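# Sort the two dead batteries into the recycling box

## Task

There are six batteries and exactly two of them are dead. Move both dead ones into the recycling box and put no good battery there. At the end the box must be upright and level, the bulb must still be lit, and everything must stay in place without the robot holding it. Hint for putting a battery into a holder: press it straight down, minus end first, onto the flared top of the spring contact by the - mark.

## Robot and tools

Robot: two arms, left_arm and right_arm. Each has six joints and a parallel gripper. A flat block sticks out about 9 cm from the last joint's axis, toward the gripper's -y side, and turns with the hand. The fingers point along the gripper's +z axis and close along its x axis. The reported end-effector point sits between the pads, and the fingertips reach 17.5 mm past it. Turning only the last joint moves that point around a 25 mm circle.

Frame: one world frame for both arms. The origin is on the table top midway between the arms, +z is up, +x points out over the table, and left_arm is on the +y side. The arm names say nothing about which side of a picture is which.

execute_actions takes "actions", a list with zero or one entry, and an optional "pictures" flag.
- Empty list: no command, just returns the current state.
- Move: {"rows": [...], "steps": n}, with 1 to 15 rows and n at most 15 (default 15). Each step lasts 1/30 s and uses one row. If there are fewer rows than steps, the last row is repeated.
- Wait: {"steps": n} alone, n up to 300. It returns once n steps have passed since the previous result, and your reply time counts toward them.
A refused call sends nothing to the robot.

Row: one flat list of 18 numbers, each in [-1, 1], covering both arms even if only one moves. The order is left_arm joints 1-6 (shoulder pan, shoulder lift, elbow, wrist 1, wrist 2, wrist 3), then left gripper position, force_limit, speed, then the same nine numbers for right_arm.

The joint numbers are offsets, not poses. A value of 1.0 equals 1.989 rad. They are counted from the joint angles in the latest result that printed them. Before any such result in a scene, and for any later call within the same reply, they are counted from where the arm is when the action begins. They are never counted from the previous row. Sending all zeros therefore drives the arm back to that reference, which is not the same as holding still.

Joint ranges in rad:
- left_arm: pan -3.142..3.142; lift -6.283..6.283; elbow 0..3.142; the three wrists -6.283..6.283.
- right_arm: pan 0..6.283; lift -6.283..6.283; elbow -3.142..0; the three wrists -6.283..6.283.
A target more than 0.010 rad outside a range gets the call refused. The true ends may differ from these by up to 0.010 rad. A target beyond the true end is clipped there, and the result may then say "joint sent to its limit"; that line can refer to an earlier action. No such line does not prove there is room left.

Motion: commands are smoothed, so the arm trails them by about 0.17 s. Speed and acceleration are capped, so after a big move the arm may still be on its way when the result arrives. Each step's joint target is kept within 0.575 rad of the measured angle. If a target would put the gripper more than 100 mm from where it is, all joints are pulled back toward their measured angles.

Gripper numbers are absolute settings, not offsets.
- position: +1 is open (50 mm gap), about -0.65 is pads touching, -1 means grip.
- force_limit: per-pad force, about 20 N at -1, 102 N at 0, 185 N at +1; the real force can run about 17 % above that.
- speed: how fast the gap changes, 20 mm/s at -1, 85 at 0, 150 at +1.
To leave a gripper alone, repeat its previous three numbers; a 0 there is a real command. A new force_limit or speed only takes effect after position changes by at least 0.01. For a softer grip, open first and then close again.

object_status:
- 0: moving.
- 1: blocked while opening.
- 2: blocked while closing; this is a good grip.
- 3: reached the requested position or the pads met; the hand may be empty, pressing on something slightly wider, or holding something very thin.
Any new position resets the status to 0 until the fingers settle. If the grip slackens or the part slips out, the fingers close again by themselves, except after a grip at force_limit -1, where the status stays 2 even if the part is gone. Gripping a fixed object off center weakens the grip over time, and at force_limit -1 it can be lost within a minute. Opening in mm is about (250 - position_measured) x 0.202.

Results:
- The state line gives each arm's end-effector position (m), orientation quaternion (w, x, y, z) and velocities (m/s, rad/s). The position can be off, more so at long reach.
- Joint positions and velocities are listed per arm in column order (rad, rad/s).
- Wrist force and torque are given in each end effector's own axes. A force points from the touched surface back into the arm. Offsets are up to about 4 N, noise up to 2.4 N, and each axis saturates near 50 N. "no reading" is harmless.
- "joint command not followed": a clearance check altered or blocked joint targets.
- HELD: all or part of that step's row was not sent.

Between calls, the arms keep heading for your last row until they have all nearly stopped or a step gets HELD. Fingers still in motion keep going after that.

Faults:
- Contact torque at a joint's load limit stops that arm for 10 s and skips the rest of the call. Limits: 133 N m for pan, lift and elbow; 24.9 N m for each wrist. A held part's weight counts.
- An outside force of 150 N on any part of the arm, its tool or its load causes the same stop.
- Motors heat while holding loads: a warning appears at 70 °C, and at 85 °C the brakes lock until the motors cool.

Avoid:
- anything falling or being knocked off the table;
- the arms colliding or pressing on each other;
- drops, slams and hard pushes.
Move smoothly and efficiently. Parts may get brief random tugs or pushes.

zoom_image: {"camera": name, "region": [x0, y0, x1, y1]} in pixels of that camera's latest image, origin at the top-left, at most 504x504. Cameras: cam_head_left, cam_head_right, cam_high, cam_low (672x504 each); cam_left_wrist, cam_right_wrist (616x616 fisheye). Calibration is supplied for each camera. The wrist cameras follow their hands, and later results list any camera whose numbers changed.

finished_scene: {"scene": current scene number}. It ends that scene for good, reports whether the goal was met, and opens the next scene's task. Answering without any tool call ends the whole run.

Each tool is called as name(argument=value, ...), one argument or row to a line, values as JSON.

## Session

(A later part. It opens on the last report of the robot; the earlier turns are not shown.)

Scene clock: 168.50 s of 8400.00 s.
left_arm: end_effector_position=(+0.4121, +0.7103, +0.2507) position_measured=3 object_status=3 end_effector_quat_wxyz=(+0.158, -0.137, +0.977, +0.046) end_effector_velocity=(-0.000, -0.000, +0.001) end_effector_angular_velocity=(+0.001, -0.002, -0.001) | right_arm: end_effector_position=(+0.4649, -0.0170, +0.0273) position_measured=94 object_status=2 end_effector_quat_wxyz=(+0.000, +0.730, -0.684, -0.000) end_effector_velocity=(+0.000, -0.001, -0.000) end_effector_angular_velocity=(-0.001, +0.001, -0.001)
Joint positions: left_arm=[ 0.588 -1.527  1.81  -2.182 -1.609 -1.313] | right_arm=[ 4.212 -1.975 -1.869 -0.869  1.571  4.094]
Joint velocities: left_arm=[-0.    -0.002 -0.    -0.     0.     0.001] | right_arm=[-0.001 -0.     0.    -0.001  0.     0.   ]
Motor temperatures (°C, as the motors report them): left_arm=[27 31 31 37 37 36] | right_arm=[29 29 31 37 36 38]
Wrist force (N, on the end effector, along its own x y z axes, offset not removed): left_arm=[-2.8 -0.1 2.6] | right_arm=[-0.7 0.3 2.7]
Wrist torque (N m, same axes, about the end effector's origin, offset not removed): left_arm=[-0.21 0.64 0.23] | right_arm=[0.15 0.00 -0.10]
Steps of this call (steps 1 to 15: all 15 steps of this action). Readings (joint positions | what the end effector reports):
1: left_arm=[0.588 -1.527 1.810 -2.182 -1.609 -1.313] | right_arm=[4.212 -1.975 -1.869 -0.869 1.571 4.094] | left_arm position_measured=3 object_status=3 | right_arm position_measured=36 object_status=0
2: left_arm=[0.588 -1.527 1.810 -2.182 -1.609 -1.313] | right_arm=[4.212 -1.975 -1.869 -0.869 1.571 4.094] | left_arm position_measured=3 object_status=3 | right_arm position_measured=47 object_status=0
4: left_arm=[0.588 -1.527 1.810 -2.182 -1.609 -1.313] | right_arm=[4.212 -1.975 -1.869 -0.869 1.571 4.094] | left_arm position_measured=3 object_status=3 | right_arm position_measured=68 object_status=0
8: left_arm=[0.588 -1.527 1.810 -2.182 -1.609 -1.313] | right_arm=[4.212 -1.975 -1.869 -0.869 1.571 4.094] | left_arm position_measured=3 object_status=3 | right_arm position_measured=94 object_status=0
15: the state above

execute_actions(
  actions=[
    {"rows":[[0,0,0,0,0,0,1,0,0,0,0.064,0.048,-0.112,0,0,-1,0,-0.3],[0,0,0,0,0,0,1,0,0,0,0.064,0.048,-0.112,0,0,-1,0,-0.3],[0,0,0,0,0,0,1,0,0,0,0.064,0.048,-0.112,0,0,-1,0,-0.3],[0,0,0,0,0,0,1,0,0,0,0.064,0.048,-0.112,0,0,-1,0,-0.3],[0,0,0,0,0,0,1,0,0,0,0.064,0.048,-0.112,0,0,-1,0,-0.3],[0,0,0,0,0,0,1,0,0,0,0.064,0.048,-0.112,0,0,-1,0,-0.3],[0,0,0,0,0,0,1,0,0,0.0113,-0.071,0.2506,-0.18,0,0.028,-1,0,-0.3],[0,0,0,0,0,0,1,0,0,0.0113,-0.071,0.2506,-0.18,0,0.028,-1,0,-0.3],[0,0,0,0,0,0,1,0,0,0.0113,-0.071,0.2506,-0.18,0,0.028,-1,0,-0.3],[0,0,0,0,0,0,1,0,0,0.0113,-0.071,0.2506,-0.18,0,0.028,-1,0,-0.3],[0,0,0,0,0,0,1,0,0,0.0113,-0.071,0.2506,-0.18,0,0.028,-1,0,-0.3],[0,0,0,0,0,0,1,0,0,0.0113,-0.071,0.2506,-0.18,0,0.028,-1,0,-0.3],[0,0,0,0,0,0,1,0,0,0.0113,-0.071,0.2506,-0.18,0,0.028,-1,0,-0.3],[0,0,0,0,0,0,1,0,0,0.0113,-0.071,0.2506,-0.18,0,0.028,-1,0,-0.3],[0,0,0,0,0,0,1,0,0,0.0226,-0.2058,0.4533,-0.2474,0,0.0556,-1,0,-0.3]],"steps":15},
  ],
  pictures=false,
)

execute_actions(
  actions=[
    {"steps":35},
  ],
)

Scene clock: 177.03 s of 8400.00 s.
left_arm: end_effector_position=(+0.4121, +0.7103, +0.2507) position_measured=3 object_status=3 end_effector_quat_wxyz=(+0.158, -0.137, +0.977, +0.046) end_effector_velocity=(-0.000, +0.000, +0.000) end_effector_angular_velocity=(+0.001, -0.000, -0.001) | right_arm: end_effector_position=(+0.5036, +0.0679, +0.1119) position_measured=94 object_status=2 end_effector_quat_wxyz=(+0.007, +0.721, -0.693, +0.002) end_effector_velocity=(+0.124, +0.267, +0.071) end_effector_angular_velocity=(+0.087, -0.054, -0.063)
Joint positions: left_arm=[ 0.588 -1.527  1.81  -2.182 -1.609 -1.313] | right_arm=[ 4.23  -2.059 -1.479 -1.189  1.571  4.139]
Joint velocities: left_arm=[ 0.    -0.    -0.    -0.    -0.     0.001] | right_arm=[ 0.045 -0.512  0.959 -0.345 -0.     0.109]
Motor temperatures (°C, as the motors report them): left_arm=[27 31 31 37 37 36] | right_arm=[29 29 31 37 36 38]
Wrist force (N, on the end effector, along its own x y z axes, offset not removed): left_arm=[-1.4 0.7 -0.5] | right_arm=[-5.0 -3.3 0.6]
Wrist torque (N m, same axes, about the end effector's origin, offset not removed): left_arm=[-0.04 0.41 0.31] | right_arm=[-0.35 0.42 -0.04]
Steps of this call (steps 1 to 15: the robot went on to your last target; steps 16 to 90: nothing new was sent; then 5.03 s passed at rest; steps 91 to 105: all 15 steps of this action). Readings (joint positions | what the end effector reports):
91: left_arm=[0.588 -1.527 1.810 -2.182 -1.609 -1.313] | right_arm=[4.212 -1.975 -1.869 -0.869 1.571 4.094] | left_arm position_measured=3 object_status=3 | right_arm position_measured=94 object_status=2
92: left_arm=[0.588 -1.527 1.810 -2.182 -1.609 -1.313] | right_arm=[4.212 -1.969 -1.864 -0.875 1.571 4.094] | left_arm position_measured=3 object_status=3 | right_arm position_measured=94 object_status=2
94: left_arm=[0.588 -1.527 1.810 -2.182 -1.609 -1.313] | right_arm=[4.212 -1.928 -1.832 -0.931 1.571 4.094] | left_arm position_measured=3 object_status=3 | right_arm position_measured=94 object_status=2
98: left_arm=[0.588 -1.527 1.810 -2.182 -1.609 -1.313] | right_arm=[4.214 -1.879 -1.786 -1.045 1.571 4.098] | left_arm position_measured=3 object_status=3 | right_arm position_measured=94 object_status=2
105: the state above

Scene clock: 178.20 s of 8400.00 s.
left_arm: end_effector_position=(+0.4121, +0.7103, +0.2507) position_measured=3 object_status=3 end_effector_quat_wxyz=(+0.158, -0.137, +0.977, +0.046) end_effector_velocity=(+0.000, -0.000, -0.001) end_effector_angular_velocity=(-0.000, +0.002, -0.003) | right_arm: end_effector_position=(+0.5561, +0.1968, +0.1001) position_measured=94 object_status=2 end_effector_quat_wxyz=(+0.000, +0.707, -0.707, -0.000) end_effector_velocity=(-0.000, -0.000, +0.000) end_effector_angular_velocity=(-0.001, +0.001, -0.000)
Joint positions: left_arm=[ 0.588 -1.527  1.81  -2.182 -1.609 -1.313] | right_arm=[ 4.257 -2.384 -0.968 -1.361  1.571  4.204]
Joint velocities: left_arm=[-0.001  0.001 -0.     0.001  0.     0.002] | right_arm=[ 0.     0.     0.    -0.002  0.     0.   ]
Motor temperatures (°C, as the motors report them): left_arm=[27 31 31 37 37 36] | right_arm=[29 29 31 37 36 38]
Wrist force (N, on the end effector, along its own x y z axes, offset not removed): left_arm=[0.2 -0.4 4.1] | right_arm=[0.2 0.6 4.0]
Wrist torque (N m, same axes, about the end effector's origin, offset not removed): left_arm=[-0.33 0.21 0.14] | right_arm=[0.19 -0.21 -0.18]
Steps of this call (steps 1 to 35: the robot went on to your last target). Readings (joint positions | what the end effector reports):
1: left_arm=[0.588 -1.527 1.810 -2.182 -1.609 -1.313] | right_arm=[4.233 -2.079 -1.446 -1.203 1.571 4.145] | left_arm position_measured=3 object_status=3 | right_arm position_measured=94 object_status=2
2: left_arm=[0.588 -1.527 1.810 -2.182 -1.609 -1.313] | right_arm=[4.236 -2.109 -1.405 -1.223 1.571 4.153] | left_arm position_measured=3 object_status=3 | right_arm position_measured=94 object_status=2
4: left_arm=[0.588 -1.527 1.810 -2.182 -1.609 -1.313] | right_arm=[4.242 -2.186 -1.294 -1.264 1.571 4.168] | left_arm position_measured=3 object_status=3 | right_arm position_measured=94 object_status=2
8: left_arm=[0.588 -1.527 1.810 -2.182 -1.609 -1.313] | right_arm=[4.252 -2.313 -1.088 -1.326 1.571 4.192] | left_arm position_measured=3 object_status=3 | right_arm position_measured=94 object_status=2
35: the state above
camera_calibration (this result's frames):
cam_left_wrist: T_world_to_cam=[[-0.909784, -0.272231, -0.313341, 0.640698], [-0.364837, 0.88447, 0.290874, -0.546981], [0.197956, 0.378951, -0.903997, 0.0237315], [0, 0, 0, 1]] pos_world=[0.37864, 0.649213, 0.381312]
cam_right_wrist: T_world_to_cam=[[-0.0433143, -0.997694, 0.0522608, 0.208657], [-0.947262, 0.0576373, 0.315235, 0.478081], [-0.31752, -0.0358506, -0.947574, 0.426228], [0, 0, 0, 1]] pos_world=[0.597242, 0.195901, 0.242271]

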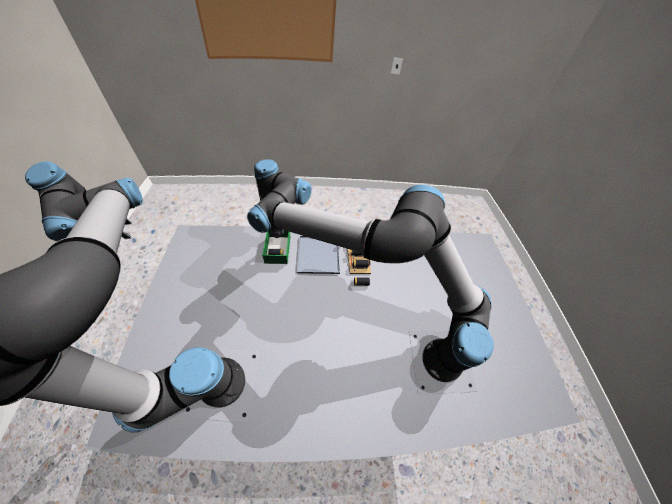

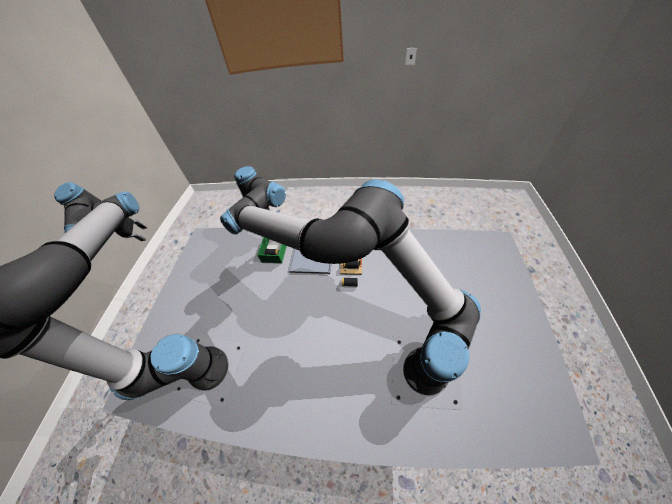

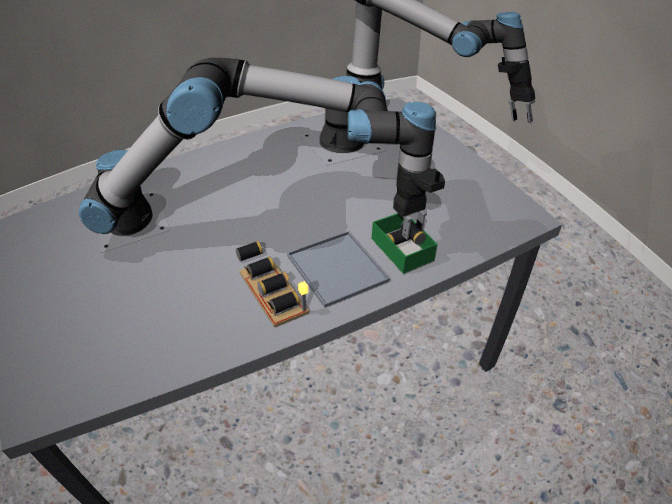

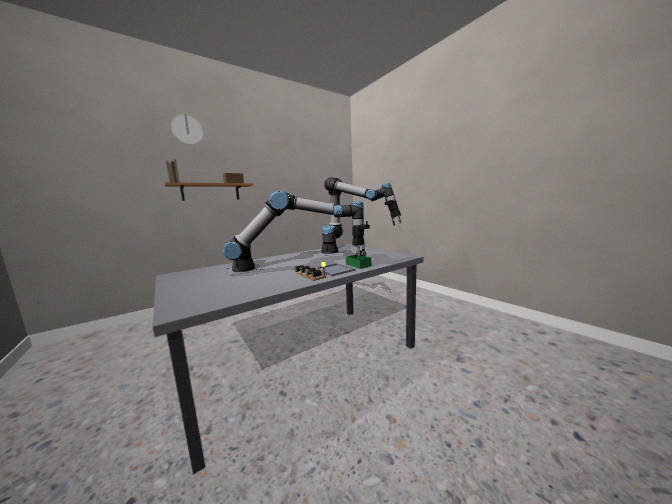

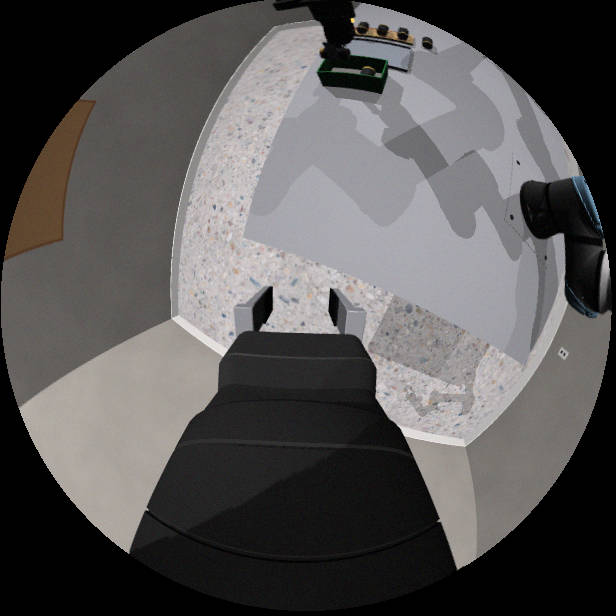

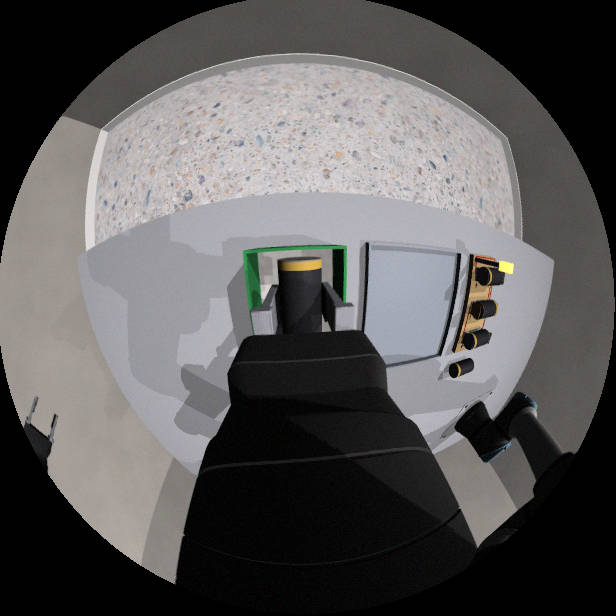

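execute_actions(
  actions=[
    {"rows":[[0,0,0,0,0,0,1,0,0,0.0057,0,0,0,0,0.0057,-1,0,-0.3],[0,0,0,0,0,0,1,0,0,0.0057,0,0,0,0,0.0057,-1,0,-0.3],[0,0,0,0,0,0,1,0,0,0.0057,0,0,0,0,0.0057,-1,0,-0.3],[0,0,0,0,0,0,1,0,0,0.0057,0,0,0,0,0.0057,-1,0,-0.3],[0,0,0,0,0,0,1,0,0,0.0057,0,0,0,0,0.0057,-1,0,-0.3],[0,0,0,0,0,0,1,0,0,0.0057,-0.025,-0.0483,0.0732,0,0.0057,-1,0,-0.3]],"steps":15},
  ],
  pictures=false,
)

execute_actions(
  actions=[
    {"steps":18},
  ],
  pictures=false,
)

execute_actions(
  actions=[
    {"rows":[[0,0,0,0,0,0,1,0,0,0,0,0,0,0,0,0.6,0,-0.3]],"steps":10},
  ],
  pictures=false,
)

execute_actions(
  actions=[
    {"rows":[[0,0,0,0,0,0,1,0,0,0,0.027,0.046,-0.073,0,0,0.6,0,-0.3]],"steps":15},
  ],
  pictures=false,
)

execute_actions(
  actions=[
    {"steps":12},
  ],
)

Scene clock: 187.57 s of 8400.00 s.
left_arm: end_effector_position=(+0.4121, +0.7103, +0.2507) position_measured=3 object_status=3 end_effector_quat_wxyz=(+0.158, -0.137, +0.977, +0.046) end_effector_velocity=(+0.000, -0.000, -0.000) end_effector_angular_velocity=(+0.000, +0.000, -0.001) | right_arm: end_effector_position=(+0.5483, +0.2009, +0.0367) position_measured=94 object_status=2 end_effector_quat_wxyz=(+0.001, +0.707, -0.707, +0.000) end_effector_velocity=(-0.003, -0.000, -0.062) end_effector_angular_velocity=(+0.009, -0.005, +0.002)
Joint positions: left_arm=[ 0.588 -1.527  1.81  -2.182 -1.609 -1.313] | right_arm=[ 4.268 -2.429 -1.053 -1.232  1.571  4.215]
Joint velocities: left_arm=[-0.    -0.     0.     0.    -0.     0.001] | right_arm=[ 0.004 -0.044 -0.089  0.144 -0.     0.002]
Motor temperatures (°C, as the motors report them): left_arm=[27 31 31 37 37 36] | right_arm=[29 29 31 37 36 38]
Wrist force (N, on the end effector, along its own x y z axes, offset not removed): left_arm=[-4.5 1.4 0.1] | right_arm=[-0.6 0.4 5.1]
Wrist torque (N m, same axes, about the end effector's origin, offset not removed): left_arm=[-0.10 1.08 0.15] | right_arm=[0.18 -0.04 -0.08]
Steps of this call (steps 1 to 15: the robot went on to your last target; steps 16 to 90: nothing new was sent; then 5.87 s passed at rest; steps 91 to 105: all 15 steps of this action). Readings (joint positions | what the end effector reports):
91: left_arm=[0.588 -1.527 1.810 -2.182 -1.609 -1.313] | right_arm=[4.257 -2.384 -0.968 -1.361 1.571 4.204] | left_arm position_measured=3 object_status=3 | right_arm position_measured=94 object_status=2
92: left_arm=[0.588 -1.527 1.810 -2.182 -1.609 -1.313] | right_arm=[4.258 -2.384 -0.968 -1.361 1.571 4.206] | left_arm position_measured=3 object_status=3 | right_arm position_measured=94 object_status=2
94: left_arm=[0.588 -1.527 1.810 -2.182 -1.609 -1.313] | right_arm=[4.262 -2.384 -0.968 -1.361 1.571 4.210] | left_arm position_measured=3 object_status=3 | right_arm position_measured=94 object_status=2
98: left_arm=[0.588 -1.527 1.810 -2.182 -1.609 -1.313] | right_arm=[4.266 -2.397 -0.988 -1.336 1.571 4.214] | left_arm position_measured=3 object_status=3 | right_arm position_measured=94 object_status=2
105: the state above

Scene clock: 188.17 s of 8400.00 s.
left_arm: end_effector_position=(+0.4121, +0.7103, +0.2507) position_measured=3 object_status=3 end_effector_quat_wxyz=(+0.158, -0.137, +0.977, +0.046) end_effector_velocity=(-0.000, +0.000, +0.000) end_effector_angular_velocity=(+0.001, -0.000, -0.001) | right_arm: end_effector_position=(+0.5480, +0.2008, +0.0296) position_measured=94 object_status=2 end_effector_quat_wxyz=(+0.000, +0.707, -0.707, -0.000) end_effector_velocity=(+0.000, -0.001, -0.001) end_effector_angular_velocity=(-0.002, +0.001, -0.001)
Joint positions: left_arm=[ 0.588 -1.527  1.81  -2.182 -1.609 -1.313] | right_arm=[ 4.268 -2.434 -1.064 -1.215  1.571  4.216]
Joint velocities: left_arm=[ 0.    -0.    -0.    -0.     0.     0.001] | right_arm=[-0.001 -0.    -0.001 -0.001 -0.     0.   ]
Motor temperatures (°C, as the motors report them): left_arm=[27 31 31 37 37 36] | right_arm=[29 29 31 37 36 38]
Wrist force (N, on the end effector, along its own x y z axes, offset not removed): left_arm=[-1.7 -2.2 -2.9] | right_arm=[-0.7 0.6 3.5]
Wrist torque (N m, same axes, about the end effector's origin, offset not removed): left_arm=[-0.67 0.44 -0.10] | right_arm=[0.20 -0.04 -0.15]
Steps of this call (steps 1 to 18: the robot went on to your last target). Readings (joint positions | what the end effector reports):
1: left_arm=[0.588 -1.527 1.810 -2.182 -1.609 -1.313] | right_arm=[4.268 -2.430 -1.056 -1.228 1.571 4.215] | left_arm position_measured=3 object_status=3 | right_arm position_measured=94 object_status=2
2: left_arm=[0.588 -1.527 1.810 -2.182 -1.609 -1.313] | right_arm=[4.268 -2.431 -1.058 -1.225 1.571 4.216] | left_arm position_measured=3 object_status=3 | right_arm position_measured=94 object_status=2
4: left_arm=[0.588 -1.527 1.810 -2.182 -1.609 -1.313] | right_arm=[4.268 -2.432 -1.060 -1.221 1.571 4.216] | left_arm position_measured=3 object_status=3 | right_arm position_measured=94 object_status=2
8: left_arm=[0.588 -1.527 1.810 -2.182 -1.609 -1.313] | right_arm=[4.268 -2.433 -1.063 -1.217 1.571 4.216] | left_arm position_measured=3 object_status=3 | right_arm position_measured=94 object_status=2
18: the state above

Scene clock: 188.50 s of 8400.00 s.
left_arm: end_effector_position=(+0.4121, +0.7103, +0.2507) position_measured=3 object_status=3 end_effector_quat_wxyz=(+0.158, -0.137, +0.977, +0.046) end_effector_velocity=(-0.000, -0.000, +0.000) end_effector_angular_velocity=(-0.000, -0.001, +0.001) | right_arm: end_effector_position=(+0.5480, +0.2008, +0.0296) position_measured=63 object_status=0 end_effector_quat_wxyz=(+0.000, +0.707, -0.707, -0.000) end_effector_velocity=(+0.000, -0.000, -0.000) end_effector_angular_velocity=(-0.000, +0.000, -0.000)
Joint positions: left_arm=[ 0.588 -1.527  1.81  -2.182 -1.609 -1.313] | right_arm=[ 4.268 -2.434 -1.064 -1.215  1.571  4.216]
Joint velocities: left_arm=[-0.    -0.001  0.    -0.     0.    -0.001] | right_arm=[-0. -0.  0. -0.  0.  0.]
Motor temperatures (°C, as the motors report them): left_arm=[27 31 31 37 37 36] | right_arm=[29 29 31 37 36 38]
Wrist force (N, on the end effector, along its own x y z axes, offset not removed): left_arm=[-1.1 0.5 1.6] | right_arm=[0.8 -0.5 2.6]
Wrist torque (N m, same axes, about the end effector's origin, offset not removed): left_arm=[-0.10 0.26 0.10] | right_arm=[-0.02 -0.37 -0.08]
Steps of this call (steps 1 to 10: all 10 steps of this action). Readings (joint positions | what the end effector reports):
1: left_arm=[0.588 -1.527 1.810 -2.182 -1.609 -1.313] | right_arm=[4.268 -2.434 -1.064 -1.215 1.571 4.216] | left_arm position_measured=3 object_status=3 | right_arm position_measured=90 object_status=0
2: left_arm=[0.588 -1.527 1.810 -2.182 -1.609 -1.313] | right_arm=[4.268 -2.434 -1.064 -1.215 1.571 4.216] | left_arm position_measured=3 object_status=3 | right_arm position_measured=79 object_status=0
4: left_arm=[0.588 -1.527 1.810 -2.182 -1.609 -1.313] | right_arm=[4.268 -2.434 -1.064 -1.215 1.571 4.216] | left_arm position_measured=3 object_status=3 | right_arm position_measured=63 object_status=0
8: left_arm=[0.588 -1.527 1.810 -2.182 -1.609 -1.313] | right_arm=[4.268 -2.434 -1.064 -1.215 1.571 4.216] | left_arm position_measured=3 object_status=3 | right_arm position_measured=63 object_status=0
10: the state above

Scene clock: 189.00 s of 8400.00 s.
left_arm: end_effector_position=(+0.4121, +0.7103, +0.2507) position_measured=3 object_status=3 end_effector_quat_wxyz=(+0.158, -0.137, +0.977, +0.046) end_effector_velocity=(+0.000, -0.000, -0.000) end_effector_angular_velocity=(+0.000, +0.001, -0.002) | right_arm: end_effector_position=(+0.5484, +0.2015, +0.0993) position_measured=63 object_status=3 end_effector_quat_wxyz=(-0.000, +0.707, -0.707, -0.000) end_effector_velocity=(+0.000, -0.002, +0.015) end_effector_angular_velocity=(-0.003, +0.001, -0.002)
Joint positions: left_arm=[ 0.588 -1.527  1.81  -2.182 -1.609 -1.313] | right_arm=[ 4.268 -2.381 -0.975 -1.356  1.571  4.216]
Joint velocities: left_arm=[-0.     0.001  0.     0.    -0.     0.002] | right_arm=[-0.002  0.012  0.02  -0.035 -0.     0.   ]
Motor temperatures (°C, as the motors report them): left_arm=[27 31 31 37 37 36] | right_arm=[29 29 31 37 36 38]
Wrist force (N, on the end effector, along its own x y z axes, offset not removed): left_arm=[0.0 0.0 0.1] | right_arm=[0.2 -0.1 2.2]
Wrist torque (N m, same axes, about the end effector's origin, offset not removed): left_arm=[-0.13 0.11 0.10] | right_arm=[0.13 -0.14 -0.09]
Steps of this call (steps 1 to 15: all 15 steps of this action). Readings (joint positions | what the end effector reports):
1: left_arm=[0.588 -1.527 1.810 -2.182 -1.609 -1.313] | right_arm=[4.268 -2.434 -1.064 -1.215 1.571 4.216] | left_arm position_measured=3 object_status=3 | right_arm position_measured=63 object_status=3
2: left_arm=[0.588 -1.527 1.810 -2.182 -1.609 -1.313] | right_arm=[4.268 -2.430 -1.059 -1.221 1.571 4.216] | left_arm position_measured=3 object_status=3 | right_arm position_measured=63 object_status=3
4: left_arm=[0.588 -1.527 1.810 -2.182 -1.609 -1.313] | right_arm=[4.268 -2.410 -1.027 -1.265 1.571 4.216] | left_arm position_measured=3 object_status=3 | right_arm position_measured=63 object_status=3
8: left_arm=[0.588 -1.527 1.810 -2.182 -1.609 -1.313] | right_arm=[4.268 -2.390 -0.990 -1.330 1.571 4.216] | left_arm position_measured=3 object_status=3 | right_arm position_measured=63 object_status=3
15: the state above

Scene clock: 189.40 s of 8400.00 s.
left_arm: end_effector_position=(+0.4121, +0.7103, +0.2507) position_measured=3 object_status=3 end_effector_quat_wxyz=(+0.158, -0.137, +0.977, +0.046) end_effector_velocity=(-0.000, -0.000, -0.000) end_effector_angular_velocity=(-0.000, -0.000, +0.001) | right_arm: end_effector_position=(+0.5483, +0.2014, +0.1011) position_measured=63 object_status=3 end_effector_quat_wxyz=(+0.000, +0.707, -0.707, -0.000) end_effector_velocity=(-0.001, -0.000, +0.001) end_effector_angular_velocity=(-0.001, +0.001, +0.000)
Joint positions: left_arm=[ 0.588 -1.527  1.81  -2.182 -1.609 -1.313] | right_arm=[ 4.268 -2.38  -0.972 -1.36   1.571  4.216]
Joint velocities: left_arm=[ 0.    -0.     0.    -0.     0.    -0.001] | right_arm=[ 0.     0.001  0.001 -0.003 -0.     0.   ]
Motor temperatures (°C, as the motors report them): left_arm=[27 31 31 37 37 36] | right_arm=[29 29 31 37 36 38]
Wrist force (N, on the end effector, along its own x y z axes, offset not removed): left_arm=[0.6 -0.2 -0.7] | right_arm=[-0.5 0.0 2.9]
Wrist torque (N m, same axes, about the end effector's origin, offset not removed): left_arm=[-0.36 0.04 0.14] | right_arm=[0.22 -0.11 -0.10]
Steps of this call (steps 1 to 12: the robot went on to your last target). Readings (joint positions | what the end effector reports):
1: left_arm=[0.588 -1.527 1.810 -2.182 -1.609 -1.313] | right_arm=[4.268 -2.381 -0.974 -1.357 1.571 4.216] | left_arm position_measured=3 object_status=3 | right_arm position_measured=63 object_status=3
2: left_arm=[0.588 -1.527 1.810 -2.182 -1.609 -1.313] | right_arm=[4.268 -2.381 -0.974 -1.358 1.571 4.216] | left_arm position_measured=3 object_status=3 | right_arm position_measured=63 object_status=3
4: left_arm=[0.588 -1.527 1.810 -2.182 -1.609 -1.313] | right_arm=[4.268 -2.380 -0.973 -1.359 1.571 4.216] | left_arm position_measured=3 object_status=3 | right_arm position_measured=63 object_status=3
8: left_arm=[0.588 -1.527 1.810 -2.182 -1.609 -1.313] | right_arm=[4.268 -2.380 -0.973 -1.360 1.571 4.216] | left_arm position_measured=3 object_status=3 | right_arm position_measured=63 object_status=3
12: the state above
camera_calibration (this result's frames):
cam_left_wrist: T_world_to_cam=[[-0.909784, -0.272231, -0.313341, 0.640698], [-0.364837, 0.88447, 0.290873, -0.546981], [0.197956, 0.378951, -0.903997, 0.0237315], [0, 0, 0, 1]] pos_world=[0.37864, 0.649213, 0.381313]
cam_right_wrist: T_world_to_cam=[[-0.0432979, -0.997687, 0.0524081, 0.212786], [-0.947225, 0.0576726, 0.315339, 0.470136], [-0.317632, -0.0359887, -0.947531, 0.424911], [0, 0, 0, 1]] pos_world=[0.589503, 0.200472, 0.243212]

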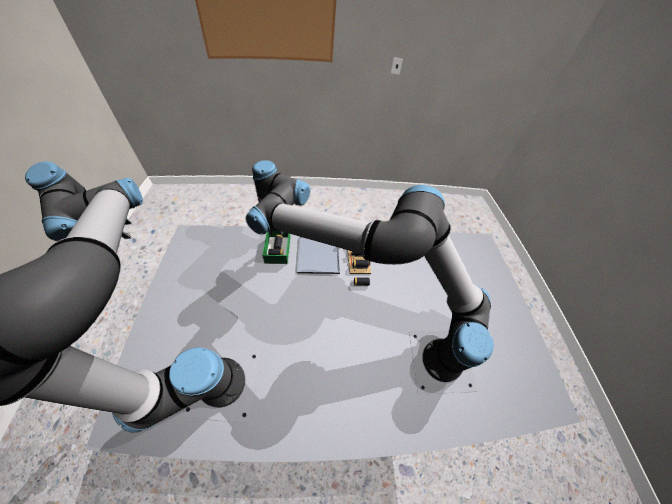

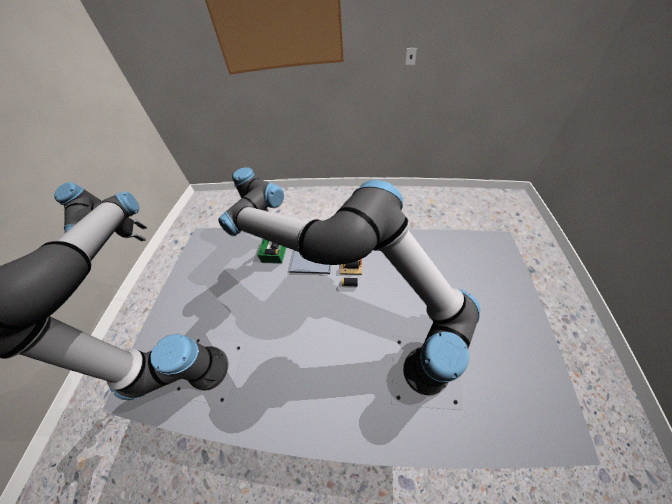

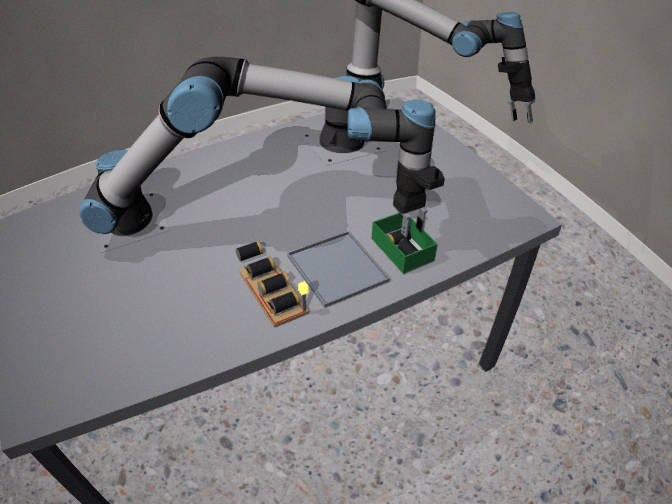

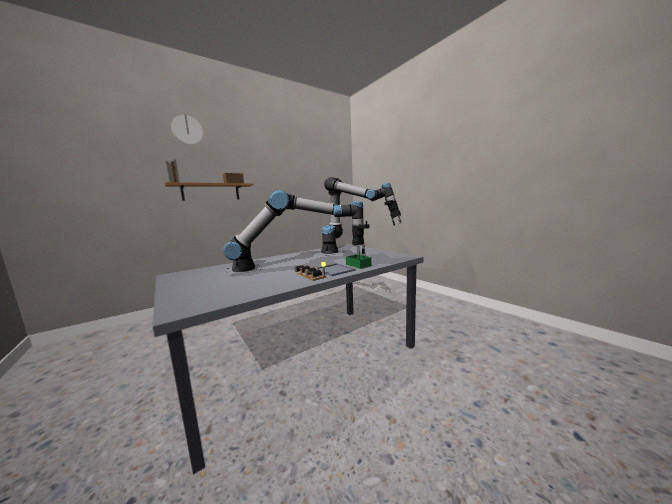

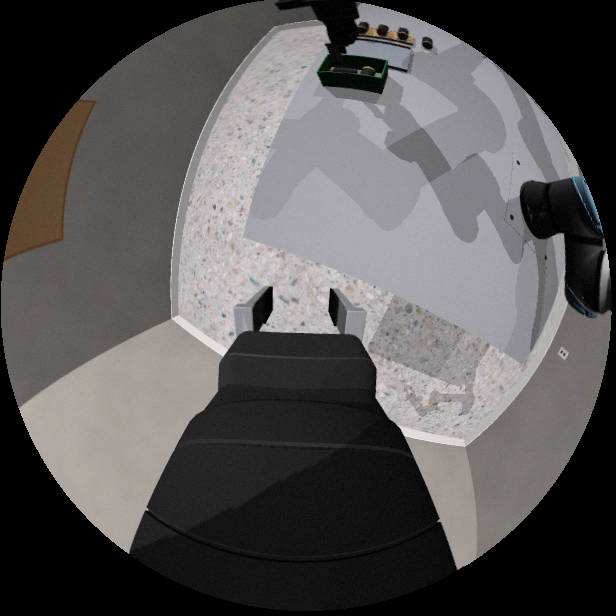

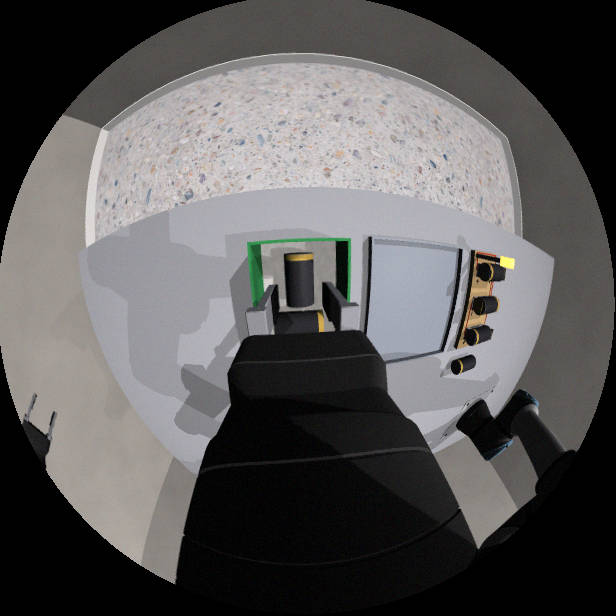

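finished_scene(
  scene=2,
)

The scene is finished: the task was done.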